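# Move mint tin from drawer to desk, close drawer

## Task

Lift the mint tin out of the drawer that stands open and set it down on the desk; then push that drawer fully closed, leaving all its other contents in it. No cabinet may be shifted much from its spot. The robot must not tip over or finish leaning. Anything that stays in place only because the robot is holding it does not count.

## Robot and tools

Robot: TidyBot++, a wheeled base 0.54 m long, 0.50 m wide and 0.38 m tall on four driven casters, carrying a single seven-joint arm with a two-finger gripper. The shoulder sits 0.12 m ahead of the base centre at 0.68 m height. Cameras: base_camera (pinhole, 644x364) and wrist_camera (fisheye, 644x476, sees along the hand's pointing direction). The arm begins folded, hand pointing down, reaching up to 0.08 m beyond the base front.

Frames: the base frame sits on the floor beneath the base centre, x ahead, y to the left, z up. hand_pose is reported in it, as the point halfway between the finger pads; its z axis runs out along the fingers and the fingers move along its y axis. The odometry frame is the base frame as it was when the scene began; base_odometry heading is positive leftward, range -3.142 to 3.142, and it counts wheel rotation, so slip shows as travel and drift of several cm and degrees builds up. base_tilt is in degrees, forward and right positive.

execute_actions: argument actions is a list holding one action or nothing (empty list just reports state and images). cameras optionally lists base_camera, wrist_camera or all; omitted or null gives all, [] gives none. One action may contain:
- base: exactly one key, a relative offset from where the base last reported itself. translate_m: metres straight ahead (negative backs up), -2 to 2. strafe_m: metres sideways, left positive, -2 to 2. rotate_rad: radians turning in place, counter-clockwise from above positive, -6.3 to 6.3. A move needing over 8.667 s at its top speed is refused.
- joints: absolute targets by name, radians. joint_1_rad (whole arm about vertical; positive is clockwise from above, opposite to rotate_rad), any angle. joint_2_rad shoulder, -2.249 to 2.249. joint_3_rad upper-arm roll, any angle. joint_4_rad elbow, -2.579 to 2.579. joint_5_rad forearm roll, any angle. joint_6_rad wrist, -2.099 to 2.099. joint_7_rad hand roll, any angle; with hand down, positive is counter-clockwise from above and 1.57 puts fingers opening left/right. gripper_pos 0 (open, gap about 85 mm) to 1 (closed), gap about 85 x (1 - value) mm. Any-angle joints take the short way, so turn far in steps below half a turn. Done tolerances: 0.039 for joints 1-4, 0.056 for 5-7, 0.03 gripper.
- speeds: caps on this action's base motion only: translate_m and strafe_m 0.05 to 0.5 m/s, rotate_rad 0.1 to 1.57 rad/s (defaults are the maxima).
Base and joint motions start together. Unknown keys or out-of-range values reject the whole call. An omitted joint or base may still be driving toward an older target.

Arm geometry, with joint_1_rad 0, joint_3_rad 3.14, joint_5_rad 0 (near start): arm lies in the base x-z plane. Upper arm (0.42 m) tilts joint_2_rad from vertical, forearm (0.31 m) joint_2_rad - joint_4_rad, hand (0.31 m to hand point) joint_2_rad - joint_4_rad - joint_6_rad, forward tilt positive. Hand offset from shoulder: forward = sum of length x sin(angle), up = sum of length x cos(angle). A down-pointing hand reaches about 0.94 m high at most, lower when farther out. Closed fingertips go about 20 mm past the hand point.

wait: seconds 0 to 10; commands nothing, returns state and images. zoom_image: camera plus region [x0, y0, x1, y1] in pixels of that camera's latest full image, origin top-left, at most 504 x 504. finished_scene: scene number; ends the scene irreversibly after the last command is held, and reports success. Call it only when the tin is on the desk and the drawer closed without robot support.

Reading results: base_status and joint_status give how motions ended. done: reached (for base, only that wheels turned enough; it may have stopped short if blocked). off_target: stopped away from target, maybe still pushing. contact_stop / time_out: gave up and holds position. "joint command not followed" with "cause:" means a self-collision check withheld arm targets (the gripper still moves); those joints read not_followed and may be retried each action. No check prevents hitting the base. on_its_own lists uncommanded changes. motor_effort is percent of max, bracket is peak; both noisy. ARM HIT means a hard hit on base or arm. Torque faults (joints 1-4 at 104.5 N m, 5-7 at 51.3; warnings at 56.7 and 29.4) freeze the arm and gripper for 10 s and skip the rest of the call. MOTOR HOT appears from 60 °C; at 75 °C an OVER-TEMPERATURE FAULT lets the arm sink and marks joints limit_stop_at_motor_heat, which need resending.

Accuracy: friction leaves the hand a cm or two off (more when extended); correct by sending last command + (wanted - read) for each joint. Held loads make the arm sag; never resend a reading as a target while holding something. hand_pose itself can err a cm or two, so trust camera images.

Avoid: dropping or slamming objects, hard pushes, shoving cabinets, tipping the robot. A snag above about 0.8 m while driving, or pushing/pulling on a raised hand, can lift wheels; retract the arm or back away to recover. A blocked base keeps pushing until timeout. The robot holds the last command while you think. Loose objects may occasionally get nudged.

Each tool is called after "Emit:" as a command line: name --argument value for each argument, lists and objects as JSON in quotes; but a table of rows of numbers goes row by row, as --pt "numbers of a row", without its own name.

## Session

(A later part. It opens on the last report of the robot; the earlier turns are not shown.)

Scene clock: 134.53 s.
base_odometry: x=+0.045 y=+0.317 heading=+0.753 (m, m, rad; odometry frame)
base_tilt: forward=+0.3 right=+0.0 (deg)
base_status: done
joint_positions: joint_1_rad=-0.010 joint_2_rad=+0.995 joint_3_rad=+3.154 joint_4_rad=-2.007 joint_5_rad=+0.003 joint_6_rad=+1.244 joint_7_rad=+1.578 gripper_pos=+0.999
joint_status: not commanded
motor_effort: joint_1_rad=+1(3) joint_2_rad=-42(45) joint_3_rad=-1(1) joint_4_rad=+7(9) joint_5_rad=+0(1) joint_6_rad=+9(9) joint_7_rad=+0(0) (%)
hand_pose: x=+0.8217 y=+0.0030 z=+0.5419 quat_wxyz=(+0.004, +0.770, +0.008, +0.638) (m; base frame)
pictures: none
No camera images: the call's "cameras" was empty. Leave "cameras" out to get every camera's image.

The fingertips line up with the middle drawer face in that shot, but from this distance that doesn't fix where they land. Keeping this arm pose (hand z 0.54), driving 15 cm closer and taking another wrist shot.

Emit:
execute_actions --actions '[{"base":{"translate_m":0.15},"speeds":{"translate_m":0.1}}]' --cameras '["wrist_camera"]'

Scene clock: 136.83 s.
base_odometry: x=+0.155 y=+0.420 heading=+0.754 (m, m, rad; odometry frame)
base_tilt: forward=+0.3 right=+0.0 (deg)
base_status: done
joint_positions: joint_1_rad=-0.010 joint_2_rad=+0.995 joint_3_rad=+3.154 joint_4_rad=-2.006 joint_5_rad=+0.003 joint_6_rad=+1.244 joint_7_rad=+1.578 gripper_pos=+0.999
joint_status: not commanded
motor_effort: joint_1_rad=+1(3) joint_2_rad=-43(44) joint_3_rad=-1(2) joint_4_rad=+7(10) joint_5_rad=-1(1) joint_6_rad=+9(10) joint_7_rad=+0(1) (%)
hand_pose: x=+0.8220 y=+0.0028 z=+0.5422 quat_wxyz=(+0.004, +0.770, +0.008, +0.638) (m; base frame)
pictures: wrist_camera
Images, in order (width x height): wrist_camera 644x476.

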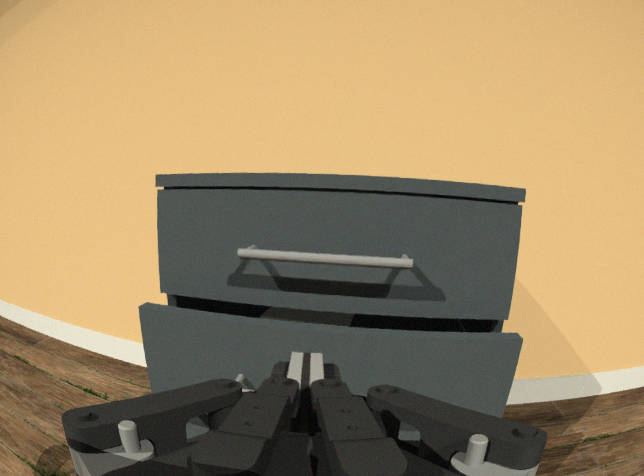

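Closer now, the fingertips sit at the lower open drawer's handle height. Pushing on the handle still closes the drawer, so I'll creep in small slow steps and watch the effort and base status for contact.

Emit:
execute_actions --actions '[{"base":{"translate_m":0.07},"speeds":{"translate_m":0.05}}]' --cameras '[]'

Scene clock: 139.10 s.
base_odometry: x=+0.206 y=+0.468 heading=+0.754 (m, m, rad; odometry frame)
base_tilt: forward=+0.3 right=+0.0 (deg)
base_status: done
joint_positions: joint_1_rad=-0.009 joint_2_rad=+0.995 joint_3_rad=+3.154 joint_4_rad=-2.006 joint_5_rad=+0.003 joint_6_rad=+1.244 joint_7_rad=+1.578 gripper_pos=+0.999
joint_status: not commanded
motor_effort: joint_1_rad=+0(3) joint_2_rad=-41(44) joint_3_rad=-1(2) joint_4_rad=+8(9) joint_5_rad=+0(2) joint_6_rad=+9(9) joint_7_rad=+0(1) (%)
hand_pose: x=+0.8221 y=+0.0026 z=+0.5422 quat_wxyz=(+0.005, +0.770, +0.008, +0.638) (m; base frame)
pictures: none
No camera images: the call's "cameras" was empty. Leave "cameras" out to get every camera's image.

No contact yet. Another slow step.

Emit:
execute_actions --actions '[{"base":{"translate_m":0.07},"speeds":{"translate_m":0.05}}]' --cameras '[]'

Scene clock: 141.00 s.
base_odometry: x=+0.257 y=+0.517 heading=+0.754 (m, m, rad; odometry frame)
base_tilt: forward=+0.3 right=+0.1 (deg)
base_status: done
joint_positions: joint_1_rad=-0.009 joint_2_rad=+0.995 joint_3_rad=+3.154 joint_4_rad=-2.006 joint_5_rad=+0.003 joint_6_rad=+1.244 joint_7_rad=+1.578 gripper_pos=+0.999
joint_status: not commanded
motor_effort: joint_1_rad=+0(3) joint_2_rad=-42(44) joint_3_rad=-1(2) joint_4_rad=+8(9) joint_5_rad=-1(1) joint_6_rad=+9(9) joint_7_rad=-1(1) (%)
hand_pose: x=+0.8221 y=+0.0023 z=+0.5422 quat_wxyz=(+0.005, +0.770, +0.008, +0.638) (m; base frame)
pictures: none
No camera images: the call's "cameras" was empty. Leave "cameras" out to get every camera's image.

Still free. Continuing, with a wrist shot at the end this time.

Emit:
execute_actions --actions '[{"base":{"translate_m":0.07},"speeds":{"translate_m":0.05}}]' --cameras '["wrist_camera"]'

Scene clock: 143.13 s.
base_odometry: x=+0.308 y=+0.565 heading=+0.755 (m, m, rad; odometry frame)
base_tilt: forward=+0.4 right=+0.0 (deg)
base_status: done
joint_positions: joint_1_rad=-0.008 joint_2_rad=+0.999 joint_3_rad=+3.154 joint_4_rad=-2.006 joint_5_rad=+0.003 joint_6_rad=+1.244 joint_7_rad=+1.578 gripper_pos=+0.999
joint_status: not commanded
motor_effort: joint_1_rad=+1(3) joint_2_rad=-43(45) joint_3_rad=-1(2) joint_4_rad=+9(10) joint_5_rad=-1(1) joint_6_rad=+10(11) joint_7_rad=+0(1) (%)
hand_pose: x=+0.8215 y=+0.0021 z=+0.5393 quat_wxyz=(+0.005, +0.771, +0.008, +0.637) (m; base frame)
pictures: wrist_camera
Images, in order (width x height): wrist_camera 644x476.

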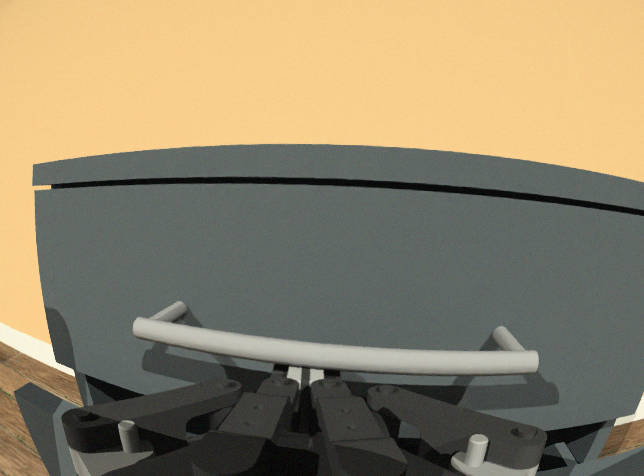

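That's the top drawer's face, with the fingertips just under its handle, so pushing here would load the closed drawer. Backing the base off 10 cm first, then lowering the hand to about z 0.43 and checking the reading and the view.

Emit:
execute_actions --actions '[{"base":{"translate_m":-0.10},"speeds":{"translate_m":0.1}}]' --cameras '[]'

Emit:
execute_actions --actions '[{"joints":{"joint_2_rad":1.2,"joint_4_rad":-1.8,"joint_6_rad":1.13}}]' --cameras '["wrist_camera"]'

Scene clock: 145.13 s.
base_odometry: x=+0.235 y=+0.496 heading=+0.755 (m, m, rad; odometry frame)
base_tilt: forward=+0.3 right=+0.0 (deg)
base_status: done
joint_positions: joint_1_rad=-0.008 joint_2_rad=+0.999 joint_3_rad=+3.154 joint_4_rad=-2.003 joint_5_rad=+0.003 joint_6_rad=+1.244 joint_7_rad=+1.578 gripper_pos=+0.999
joint_status: not commanded
motor_effort: joint_1_rad=+0(2) joint_2_rad=-42(44) joint_3_rad=-2(2) joint_4_rad=+8(9) joint_5_rad=+0(1) joint_6_rad=+9(10) joint_7_rad=+0(0) (%)
hand_pose: x=+0.8224 y=+0.0016 z=+0.5401 quat_wxyz=(+0.005, +0.770, +0.007, +0.638) (m; base frame)
pictures: none
No camera images: the call's "cameras" was empty. Leave "cameras" out to get every camera's image.

Scene clock: 146.33 s.
base_odometry: x=+0.235 y=+0.496 heading=+0.755 (m, m, rad; odometry frame)
base_tilt: forward=+0.4 right=+0.1 (deg)
base_status: not commanded
joint_positions: joint_1_rad=-0.008 joint_2_rad=+1.191 joint_3_rad=+3.154 joint_4_rad=-1.814 joint_5_rad=+0.003 joint_6_rad=+1.161 joint_7_rad=+1.578 gripper_pos=+0.999
joint_status: all done
motor_effort: joint_1_rad=+0(2) joint_2_rad=-45(47) joint_3_rad=-1(1) joint_4_rad=+7(9) joint_5_rad=-1(1) joint_6_rad=+9(10) joint_7_rad=+0(1) (%)
hand_pose: x=+0.8524 y=+0.0019 z=+0.4422 quat_wxyz=(+0.005, +0.797, +0.009, +0.604) (m; base frame)
pictures: wrist_camera
Images, in order (width x height): wrist_camera 644x476.

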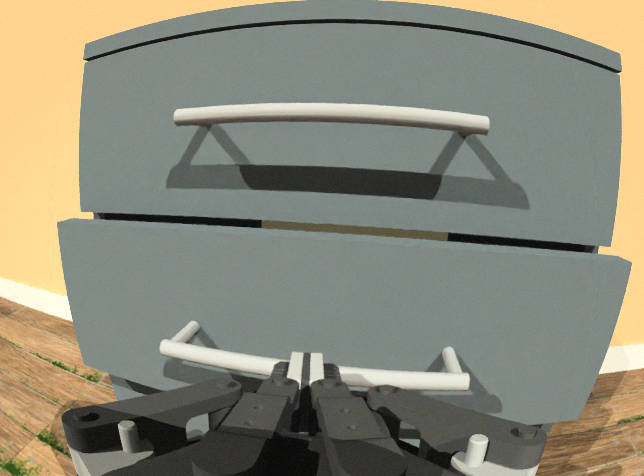

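The fingertips are now on the open drawer's lower face, beside its handle. Creeping in 5 cm and watching effort.

Emit:
execute_actions --actions '[{"base":{"translate_m":0.05},"speeds":{"translate_m":0.05}}]' --cameras '["wrist_camera"]'

Scene clock: 148.10 s.
base_odometry: x=+0.271 y=+0.531 heading=+0.755 (m, m, rad; odometry frame)
base_tilt: forward=+0.3 right=+0.1 (deg)
base_status: done
joint_positions: joint_1_rad=-0.007 joint_2_rad=+1.190 joint_3_rad=+3.154 joint_4_rad=-1.809 joint_5_rad=+0.003 joint_6_rad=+1.159 joint_7_rad=+1.578 gripper_pos=+0.999
joint_status: not commanded
motor_effort: joint_1_rad=+0(3) joint_2_rad=-40(48) joint_3_rad=-1(1) joint_4_rad=+6(11) joint_5_rad=-1(1) joint_6_rad=+5(9) joint_7_rad=-1(0) (%)
hand_pose: x=+0.8545 y=+0.0016 z=+0.4444 quat_wxyz=(+0.005, +0.795, +0.008, +0.606) (m; base frame)
pictures: wrist_camera
Images, in order (width x height): wrist_camera 644x476.

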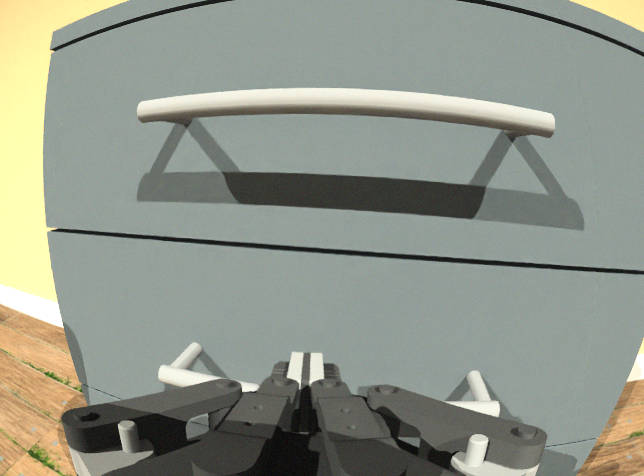

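The gap has closed in this close shot. Backing off and raising the arm for a head-on look at the drawer from further away, then I'll re-measure the cabinet's position against the pre-grasp picture.

Emit:
execute_actions --actions '[{"base":{"translate_m":-0.25},"speeds":{"translate_m":0.1}}]' --cameras '[]'

Emit:
execute_actions --actions '[{"joints":{"joint_2_rad":-0.3,"joint_4_rad":-2.0,"joint_6_rad":-0.35}}]' --cameras '["wrist_camera"]'

Scene clock: 151.47 s.
base_odometry: x=+0.089 y=+0.359 heading=+0.755 (m, m, rad; odometry frame)
base_tilt: forward=+0.3 right=+0.1 (deg)
base_status: done
joint_positions: joint_1_rad=-0.007 joint_2_rad=+1.193 joint_3_rad=+3.154 joint_4_rad=-1.806 joint_5_rad=+0.003 joint_6_rad=+1.159 joint_7_rad=+1.578 gripper_pos=+0.999
joint_status: not commanded
motor_effort: joint_1_rad=+0(4) joint_2_rad=-46(47) joint_3_rad=+0(2) joint_4_rad=+8(9) joint_5_rad=+0(1) joint_6_rad=+9(9) joint_7_rad=+0(0) (%)
hand_pose: x=+0.8550 y=+0.0014 z=+0.4430 quat_wxyz=(+0.005, +0.795, +0.008, +0.606) (m; base frame)
pictures: none
No camera images: the call's "cameras" was empty. Leave "cameras" out to get every camera's image.

Scene clock: 154.20 s.
base_odometry: x=+0.089 y=+0.359 heading=+0.755 (m, m, rad; odometry frame)
base_tilt: forward=+0.2 right=+0.0 (deg)
base_status: not commanded
joint_positions: joint_1_rad=-0.007 joint_2_rad=-0.295 joint_3_rad=+3.154 joint_4_rad=-1.984 joint_5_rad=+0.003 joint_6_rad=-0.320 joint_7_rad=+1.578 gripper_pos=+0.999
joint_status: all done
motor_effort: joint_1_rad=+1(0) joint_2_rad=-11(49) joint_3_rad=+0(1) joint_4_rad=+21(20) joint_5_rad=-2(1) joint_6_rad=+8(9) joint_7_rad=+0(0) (%)
hand_pose: x=+0.5909 y=-0.0018 z=+0.9151 quat_wxyz=(+0.003, +0.844, +0.001, +0.536) (m; base frame)
pictures: wrist_camera
Images, in order (width x height): wrist_camera 644x476.

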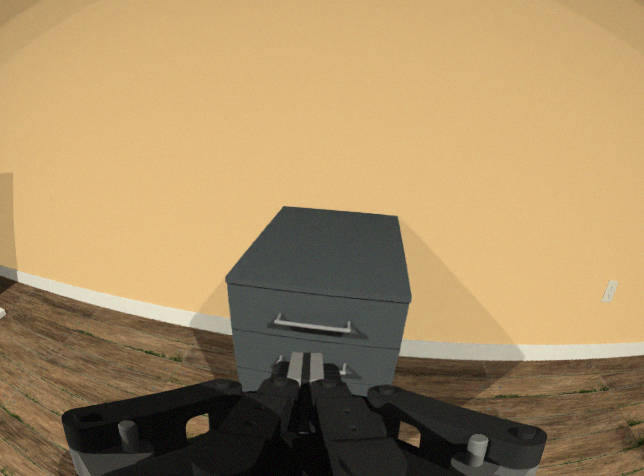

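The seam reads as one line in this wide shot, but wide shots have misled me before, so I'm zooming on the drawer face. After that I'll return to the pre-grasp pose to re-measure the cabinet.

Emit:
zoom_image --camera "wrist_camera" --region '[215, 195, 420, 400]'

Emit:
execute_actions --actions '[{"base":{"translate_m":-0.311}}]' --cameras '[]'

Emit:
execute_actions --actions '[{"base":{"strafe_m":-0.201}}]' --cameras '[]'

Emit:
execute_actions --actions '[{"joints":{"joint_1_rad":-0.011,"joint_2_rad":-0.311,"joint_4_rad":-2.026,"joint_6_rad":-0.406,"gripper_pos":0}}]' --cameras '["all"]'

Region (215, 195, 420, 400) of wrist_camera's 644x476 image, scaled by 2.459.

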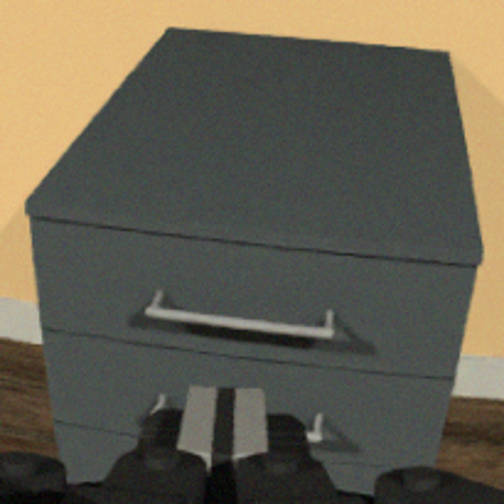

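Scene clock: 156.43 s.
base_odometry: x=-0.138 y=+0.146 heading=+0.755 (m, m, rad; odometry frame)
base_tilt: forward=+0.3 right=+0.1 (deg)
base_status: done
joint_positions: joint_1_rad=-0.007 joint_2_rad=-0.303 joint_3_rad=+3.154 joint_4_rad=-1.987 joint_5_rad=+0.003 joint_6_rad=-0.322 joint_7_rad=+1.578 gripper_pos=+0.999
joint_status: not commanded
motor_effort: joint_1_rad=+0(1) joint_2_rad=-11(14) joint_3_rad=+0(2) joint_4_rad=+21(22) joint_5_rad=+0(0) joint_6_rad=+8(9) joint_7_rad=-1(0) (%)
hand_pose: x=+0.5881 y=-0.0018 z=+0.9161 quat_wxyz=(+0.003, +0.843, +0.001, +0.537) (m; base frame)
pictures: none
No camera images: the call's "cameras" was empty. Leave "cameras" out to get every camera's image.

Scene clock: 158.03 s.
base_odometry: x=+0.000 y=+0.000 heading=+0.755 (m, m, rad; odometry frame)
base_tilt: forward=+0.3 right=+0.0 (deg)
base_status: done
joint_positions: joint_1_rad=-0.006 joint_2_rad=-0.303 joint_3_rad=+3.155 joint_4_rad=-1.988 joint_5_rad=+0.003 joint_6_rad=-0.323 joint_7_rad=+1.578 gripper_pos=+0.999
joint_status: not commanded
motor_effort: joint_1_rad=+0(1) joint_2_rad=-11(11) joint_3_rad=+0(2) joint_4_rad=+21(22) joint_5_rad=-1(1) joint_6_rad=+8(8) joint_7_rad=+0(0) (%)
hand_pose: x=+0.5880 y=-0.0032 z=+0.9156 quat_wxyz=(+0.003, +0.844, +0.000, +0.537) (m; base frame)
pictures: none
No camera images: the call's "cameras" was empty. Leave "cameras" out to get every camera's image.

Scene clock: 159.13 s.
base_odometry: x=+0.000 y=+0.000 heading=+0.755 (m, m, rad; odometry frame)
base_tilt: forward=+0.4 right=+0.0 (deg)
base_status: not commanded
joint_positions: joint_1_rad=-0.007 joint_2_rad=-0.305 joint_3_rad=+3.155 joint_4_rad=-2.017 joint_5_rad=+0.003 joint_6_rad=-0.381 joint_7_rad=+1.578 gripper_pos=+0.000
joint_status: all done
motor_effort: joint_1_rad=+1(1) joint_2_rad=-10(11) joint_3_rad=+1(0) joint_4_rad=+20(22) joint_5_rad=+0(0) joint_6_rad=+8(8) joint_7_rad=+0(0) (%)
hand_pose: x=+0.5739 y=-0.0028 z=+0.8836 quat_wxyz=(+0.003, +0.866, +0.000, +0.500) (m; base frame)
pictures: base_camera, wrist_camera
Images, in order (width x height): base_camera 644x364, wrist_camera 644x476.

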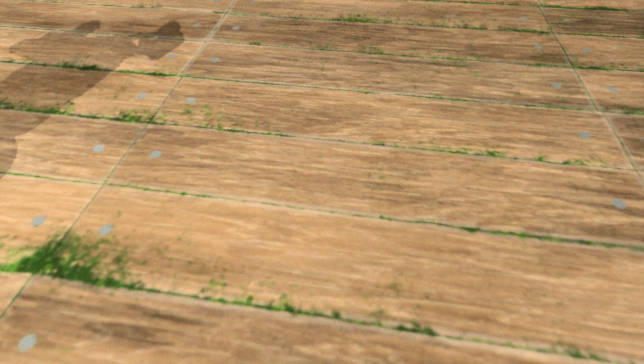

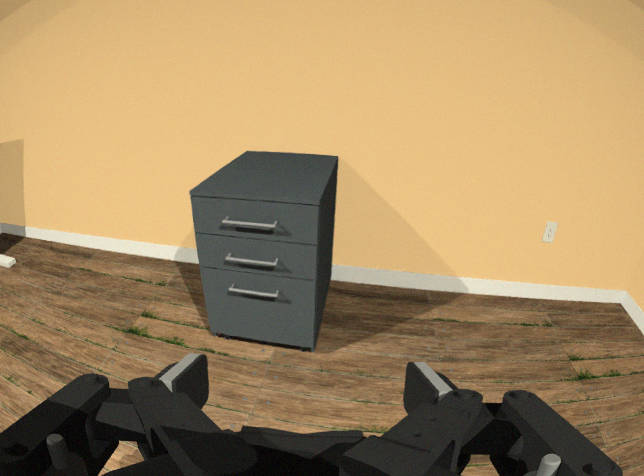

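The drawer zoom shows one clean seam with no interior showing, so the drawer is shut; for the cabinet I still need a measured scale at this spot, so I'm zooming this shot, driving a free 5 cm forward with the arm unchanged to read px per cm, then coming back.

Emit:
zoom_image --camera "wrist_camera" --region '[170, 140, 570, 360]'

Emit:
execute_actions --actions '[{"base":{"translate_m":0.05},"speeds":{"translate_m":0.1}}]' --cameras '["wrist_camera"]'

Emit:
zoom_image --camera "wrist_camera" --region '[170, 140, 570, 360]'

Emit:
execute_actions --actions '[{"base":{"translate_m":-0.05},"speeds":{"translate_m":0.1}}]' --cameras '[]'

Region (170, 140, 570, 360) of wrist_camera's 644x476 image, scaled by 1.260; it fills the top 277 rows of this view, and the rest is white.

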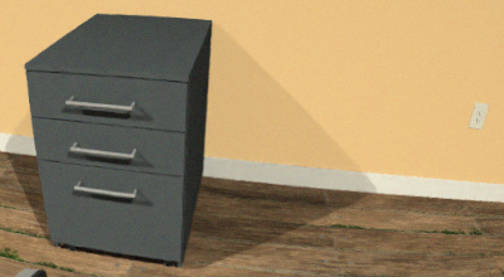

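Scene clock: 160.57 s.
base_odometry: x=+0.037 y=+0.034 heading=+0.754 (m, m, rad; odometry frame)
base_tilt: forward=+0.3 right=+0.0 (deg)
base_status: done
joint_positions: joint_1_rad=-0.007 joint_2_rad=-0.308 joint_3_rad=+3.155 joint_4_rad=-2.017 joint_5_rad=+0.003 joint_6_rad=-0.381 joint_7_rad=+1.578 gripper_pos=+0.000
joint_status: not commanded
motor_effort: joint_1_rad=+0(1) joint_2_rad=-10(13) joint_3_rad=+1(1) joint_4_rad=+20(22) joint_5_rad=+0(0) joint_6_rad=+8(8) joint_7_rad=+0(1) (%)
hand_pose: x=+0.5732 y=-0.0028 z=+0.8848 quat_wxyz=(+0.003, +0.865, +0.000, +0.502) (m; base frame)
pictures: wrist_camera
Images, in order (width x height): wrist_camera 644x476.

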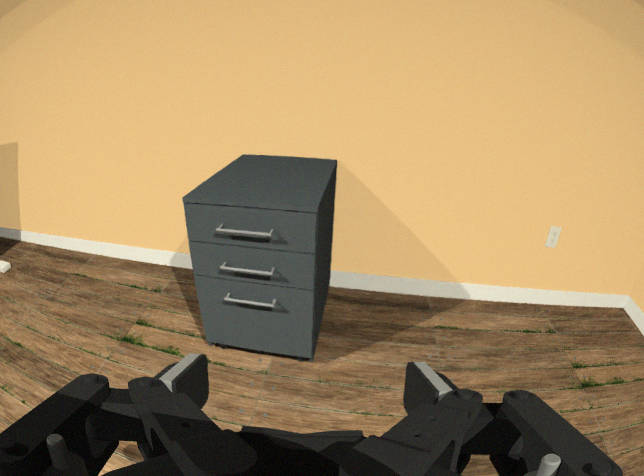

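Region (170, 140, 570, 360) of wrist_camera's 644x476 image, scaled by 1.260; it fills the top 277 rows of this view, and the rest is white.

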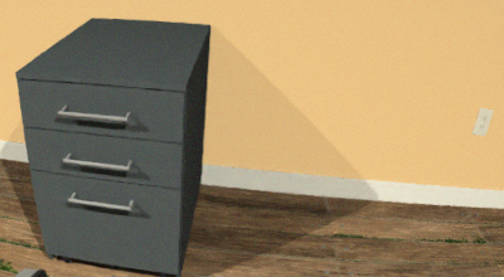

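Scene clock: 161.60 s.
base_odometry: x=+0.001 y=+0.000 heading=+0.755 (m, m, rad; odometry frame)
base_tilt: forward=+0.3 right=+0.1 (deg)
base_status: done
joint_positions: joint_1_rad=-0.007 joint_2_rad=-0.310 joint_3_rad=+3.155 joint_4_rad=-2.017 joint_5_rad=+0.003 joint_6_rad=-0.382 joint_7_rad=+1.578 gripper_pos=+0.000
joint_status: not commanded
motor_effort: joint_1_rad=+0(1) joint_2_rad=-9(14) joint_3_rad=+0(1) joint_4_rad=+20(22) joint_5_rad=-1(1) joint_6_rad=+8(8) joint_7_rad=+0(1) (%)
hand_pose: x=+0.5726 y=-0.0028 z=+0.8857 quat_wxyz=(+0.003, +0.865, +0.000, +0.502) (m; base frame)
pictures: none
No camera images: the call's "cameras" was empty. Leave "cameras" out to get every camera's image.

By the measured scale at this spot, the cabinet sits about 8 ± 3 cm further back than in the pre-grasp picture, past my 5 cm limit, so I'm taking a close look at the lid's front edge for a place to grip and pull it back.

Emit:
execute_actions --actions '[{"joints":{"joint_2_rad":0.372,"joint_4_rad":-1.438,"joint_6_rad":-0.54}}]' --cameras '[]'

Emit:
execute_actions --actions '[{"base":{"strafe_m":0.199}}]' --cameras '[]'

Emit:
execute_actions --actions '[{"base":{"translate_m":0.46},"speeds":{"translate_m":0.2}}]' --cameras '["wrist_camera"]'

Scene clock: 164.03 s.
base_odometry: x=+0.001 y=+0.000 heading=+0.755 (m, m, rad; odometry frame)
base_tilt: forward=+0.3 right=+0.0 (deg)
base_status: not commanded
joint_positions: joint_1_rad=-0.007 joint_2_rad=+0.371 joint_3_rad=+3.155 joint_4_rad=-1.454 joint_5_rad=+0.003 joint_6_rad=-0.509 joint_7_rad=+1.578 gripper_pos=+0.000
joint_status: all done
motor_effort: joint_1_rad=+0(0) joint_2_rad=-36(38) joint_3_rad=+0(1) joint_4_rad=+20(22) joint_5_rad=-1(1) joint_6_rad=+7(9) joint_7_rad=+0(1) (%)
hand_pose: x=+0.8009 y=-0.0029 z=+0.7796 quat_wxyz=(+0.006, +0.920, +0.002, +0.393) (m; base frame)
pictures: none
No camera images: the call's "cameras" was empty. Leave "cameras" out to get every camera's image.

Scene clock: 165.77 s.
base_odometry: x=-0.136 y=+0.144 heading=+0.755 (m, m, rad; odometry frame)
base_tilt: forward=+0.3 right=+0.0 (deg)
base_status: done
joint_positions: joint_1_rad=-0.016 joint_2_rad=+0.371 joint_3_rad=+3.153 joint_4_rad=-1.451 joint_5_rad=+0.003 joint_6_rad=-0.513 joint_7_rad=+1.578 gripper_pos=+0.000
joint_status: not commanded
motor_effort: joint_1_rad=+0(5) joint_2_rad=-36(37) joint_3_rad=+0(3) joint_4_rad=+20(20) joint_5_rad=-1(0) joint_6_rad=+7(7) joint_7_rad=-1(0) (%)
hand_pose: x=+0.8011 y=+0.0047 z=+0.7806 quat_wxyz=(+0.003, +0.920, +0.007, +0.393) (m; base frame)
pictures: none
No camera images: the call's "cameras" was empty. Leave "cameras" out to get every camera's image.

Scene clock: 168.77 s.
base_odometry: x=+0.199 y=+0.460 heading=+0.755 (m, m, rad; odometry frame)
base_tilt: forward=+0.3 right=+0.0 (deg)
base_status: done
joint_positions: joint_1_rad=-0.016 joint_2_rad=+0.372 joint_3_rad=+3.153 joint_4_rad=-1.449 joint_5_rad=+0.003 joint_6_rad=-0.514 joint_7_rad=+1.578 gripper_pos=+0.000
joint_status: not commanded
motor_effort: joint_1_rad=+1(1) joint_2_rad=-35(39) joint_3_rad=+0(1) joint_4_rad=+20(20) joint_5_rad=+0(1) joint_6_rad=+7(7) joint_7_rad=+0(0) (%)
hand_pose: x=+0.8012 y=+0.0047 z=+0.7806 quat_wxyz=(+0.003, +0.920, +0.007, +0.392) (m; base frame)
pictures: wrist_camera
Images, in order (width x height): wrist_camera 644x476.

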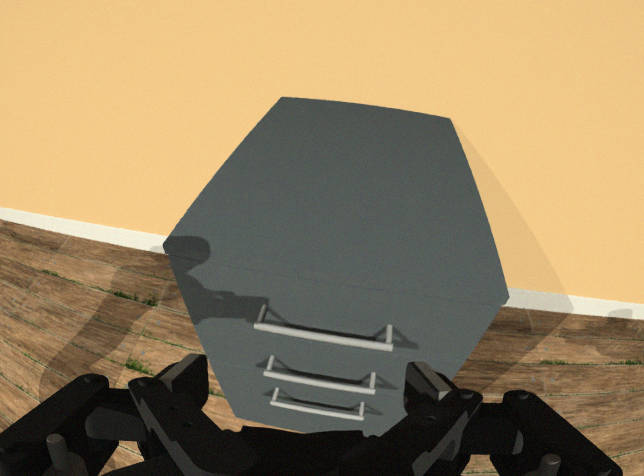

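I won't pull the cabinet back by a drawer handle, because that would reopen the drawer I just shut. I have no other clean way to grip it, so I'm leaving it where it is. Its shift is uncertain by a few centimetres. I'll back off and take a final look at the drawer and the tin before ending the scene.

Emit:
execute_actions --actions '[{"base":{"translate_m":-0.35},"speeds":{"translate_m":0.2}}]' --cameras '[]'

Emit:
execute_actions --actions '[{"joints":{"joint_2_rad":-0.3,"joint_4_rad":-2.0,"joint_6_rad":-0.35}}]' --cameras '["all"]'

Scene clock: 171.77 s.
base_odometry: x=-0.056 y=+0.220 heading=+0.756 (m, m, rad; odometry frame)
base_tilt: forward=+0.3 right=+0.0 (deg)
base_status: done
joint_positions: joint_1_rad=-0.015 joint_2_rad=+0.372 joint_3_rad=+3.153 joint_4_rad=-1.448 joint_5_rad=+0.003 joint_6_rad=-0.515 joint_7_rad=+1.578 gripper_pos=+0.000
joint_status: not commanded
motor_effort: joint_1_rad=+0(1) joint_2_rad=-34(41) joint_3_rad=-1(2) joint_4_rad=+19(21) joint_5_rad=+0(1) joint_6_rad=+7(8) joint_7_rad=+0(1) (%)
hand_pose: x=+0.8014 y=+0.0045 z=+0.7804 quat_wxyz=(+0.003, +0.920, +0.007, +0.392) (m; base frame)
pictures: none
No camera images: the call's "cameras" was empty. Leave "cameras" out to get every camera's image.

Scene clock: 173.70 s.
base_odometry: x=-0.056 y=+0.220 heading=+0.756 (m, m, rad; odometry frame)
base_tilt: forward=+0.3 right=+0.0 (deg)
base_status: not commanded
joint_positions: joint_1_rad=-0.015 joint_2_rad=-0.293 joint_3_rad=+3.153 joint_4_rad=-1.987 joint_5_rad=+0.003 joint_6_rad=-0.381 joint_7_rad=+1.578 gripper_pos=+0.000
joint_status: all done
motor_effort: joint_1_rad=+1(0) joint_2_rad=-11(38) joint_3_rad=+0(1) joint_4_rad=+21(22) joint_5_rad=-1(0) joint_6_rad=+8(9) joint_7_rad=+0(0) (%)
hand_pose: x=+0.5821 y=+0.0023 z=+0.8953 quat_wxyz=(+0.000, +0.861, +0.005, +0.508) (m; base frame)
pictures: base_camera, wrist_camera
Images, in order (width x height): base_camera 644x364, wrist_camera 644x476.

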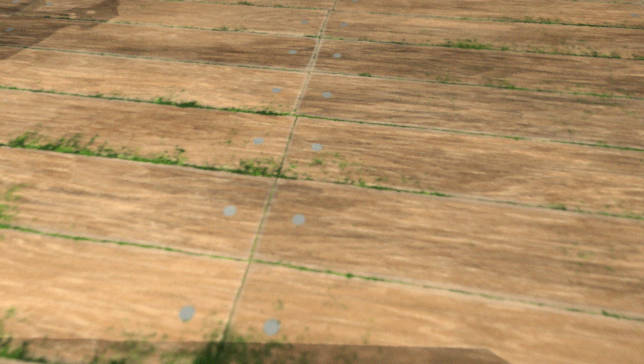

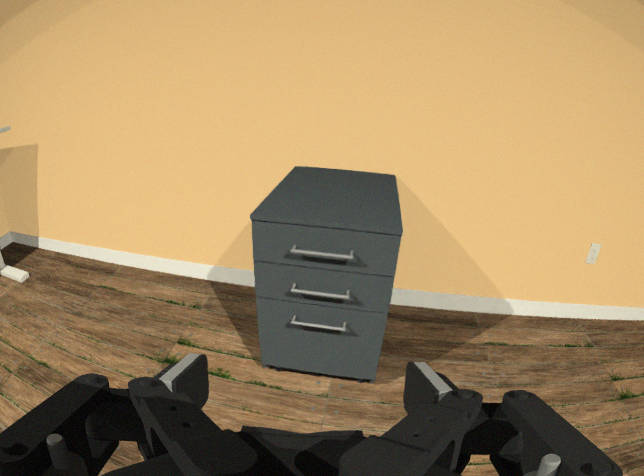

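The drawer fronts line up in this shot. The desk isn't in view, so I'm turning toward it to check the tin.

Emit:
execute_actions --actions '[{"base":{"rotate_rad":1.1}}]' --cameras '["wrist_camera"]'

Scene clock: 175.77 s.
base_odometry: x=-0.056 y=+0.220 heading=+1.855 (m, m, rad; odometry frame)
base_tilt: forward=+0.3 right=+0.0 (deg)
base_status: done
joint_positions: joint_1_rad=-0.015 joint_2_rad=-0.293 joint_3_rad=+3.150 joint_4_rad=-1.987 joint_5_rad=+0.003 joint_6_rad=-0.379 joint_7_rad=+1.578 gripper_pos=+0.000
joint_status: not commanded
motor_effort: joint_1_rad=+0(2) joint_2_rad=-11(12) joint_3_rad=+0(2) joint_4_rad=+21(21) joint_5_rad=+0(1) joint_6_rad=+8(8) joint_7_rad=+0(0) (%)
hand_pose: x=+0.5823 y=+0.0037 z=+0.8958 quat_wxyz=(+0.000, +0.861, +0.006, +0.509) (m; base frame)
pictures: wrist_camera
Images, in order (width x height): wrist_camera 644x476.

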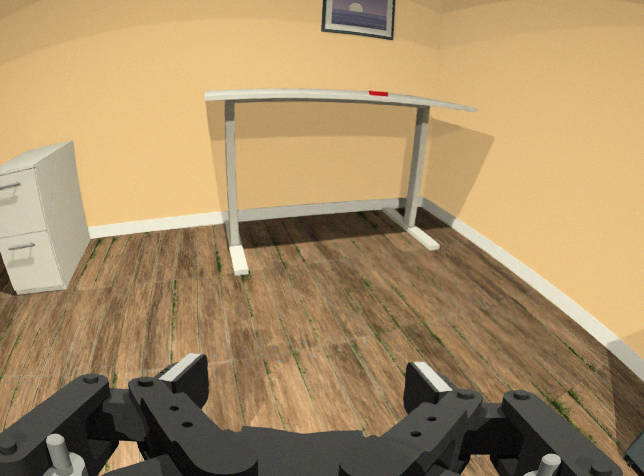

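The tin is on the desk and the drawer was shut in the last shot. Ending the scene. Cabinet position is still unconfirmed: my measurements put it a few cm behind its start, with a few cm of error. I chose not to pull it back, since the only grip was a drawer handle and that would reopen the drawer.

Emit:
finished_scene --scene 2

The scene is finished: the task was done.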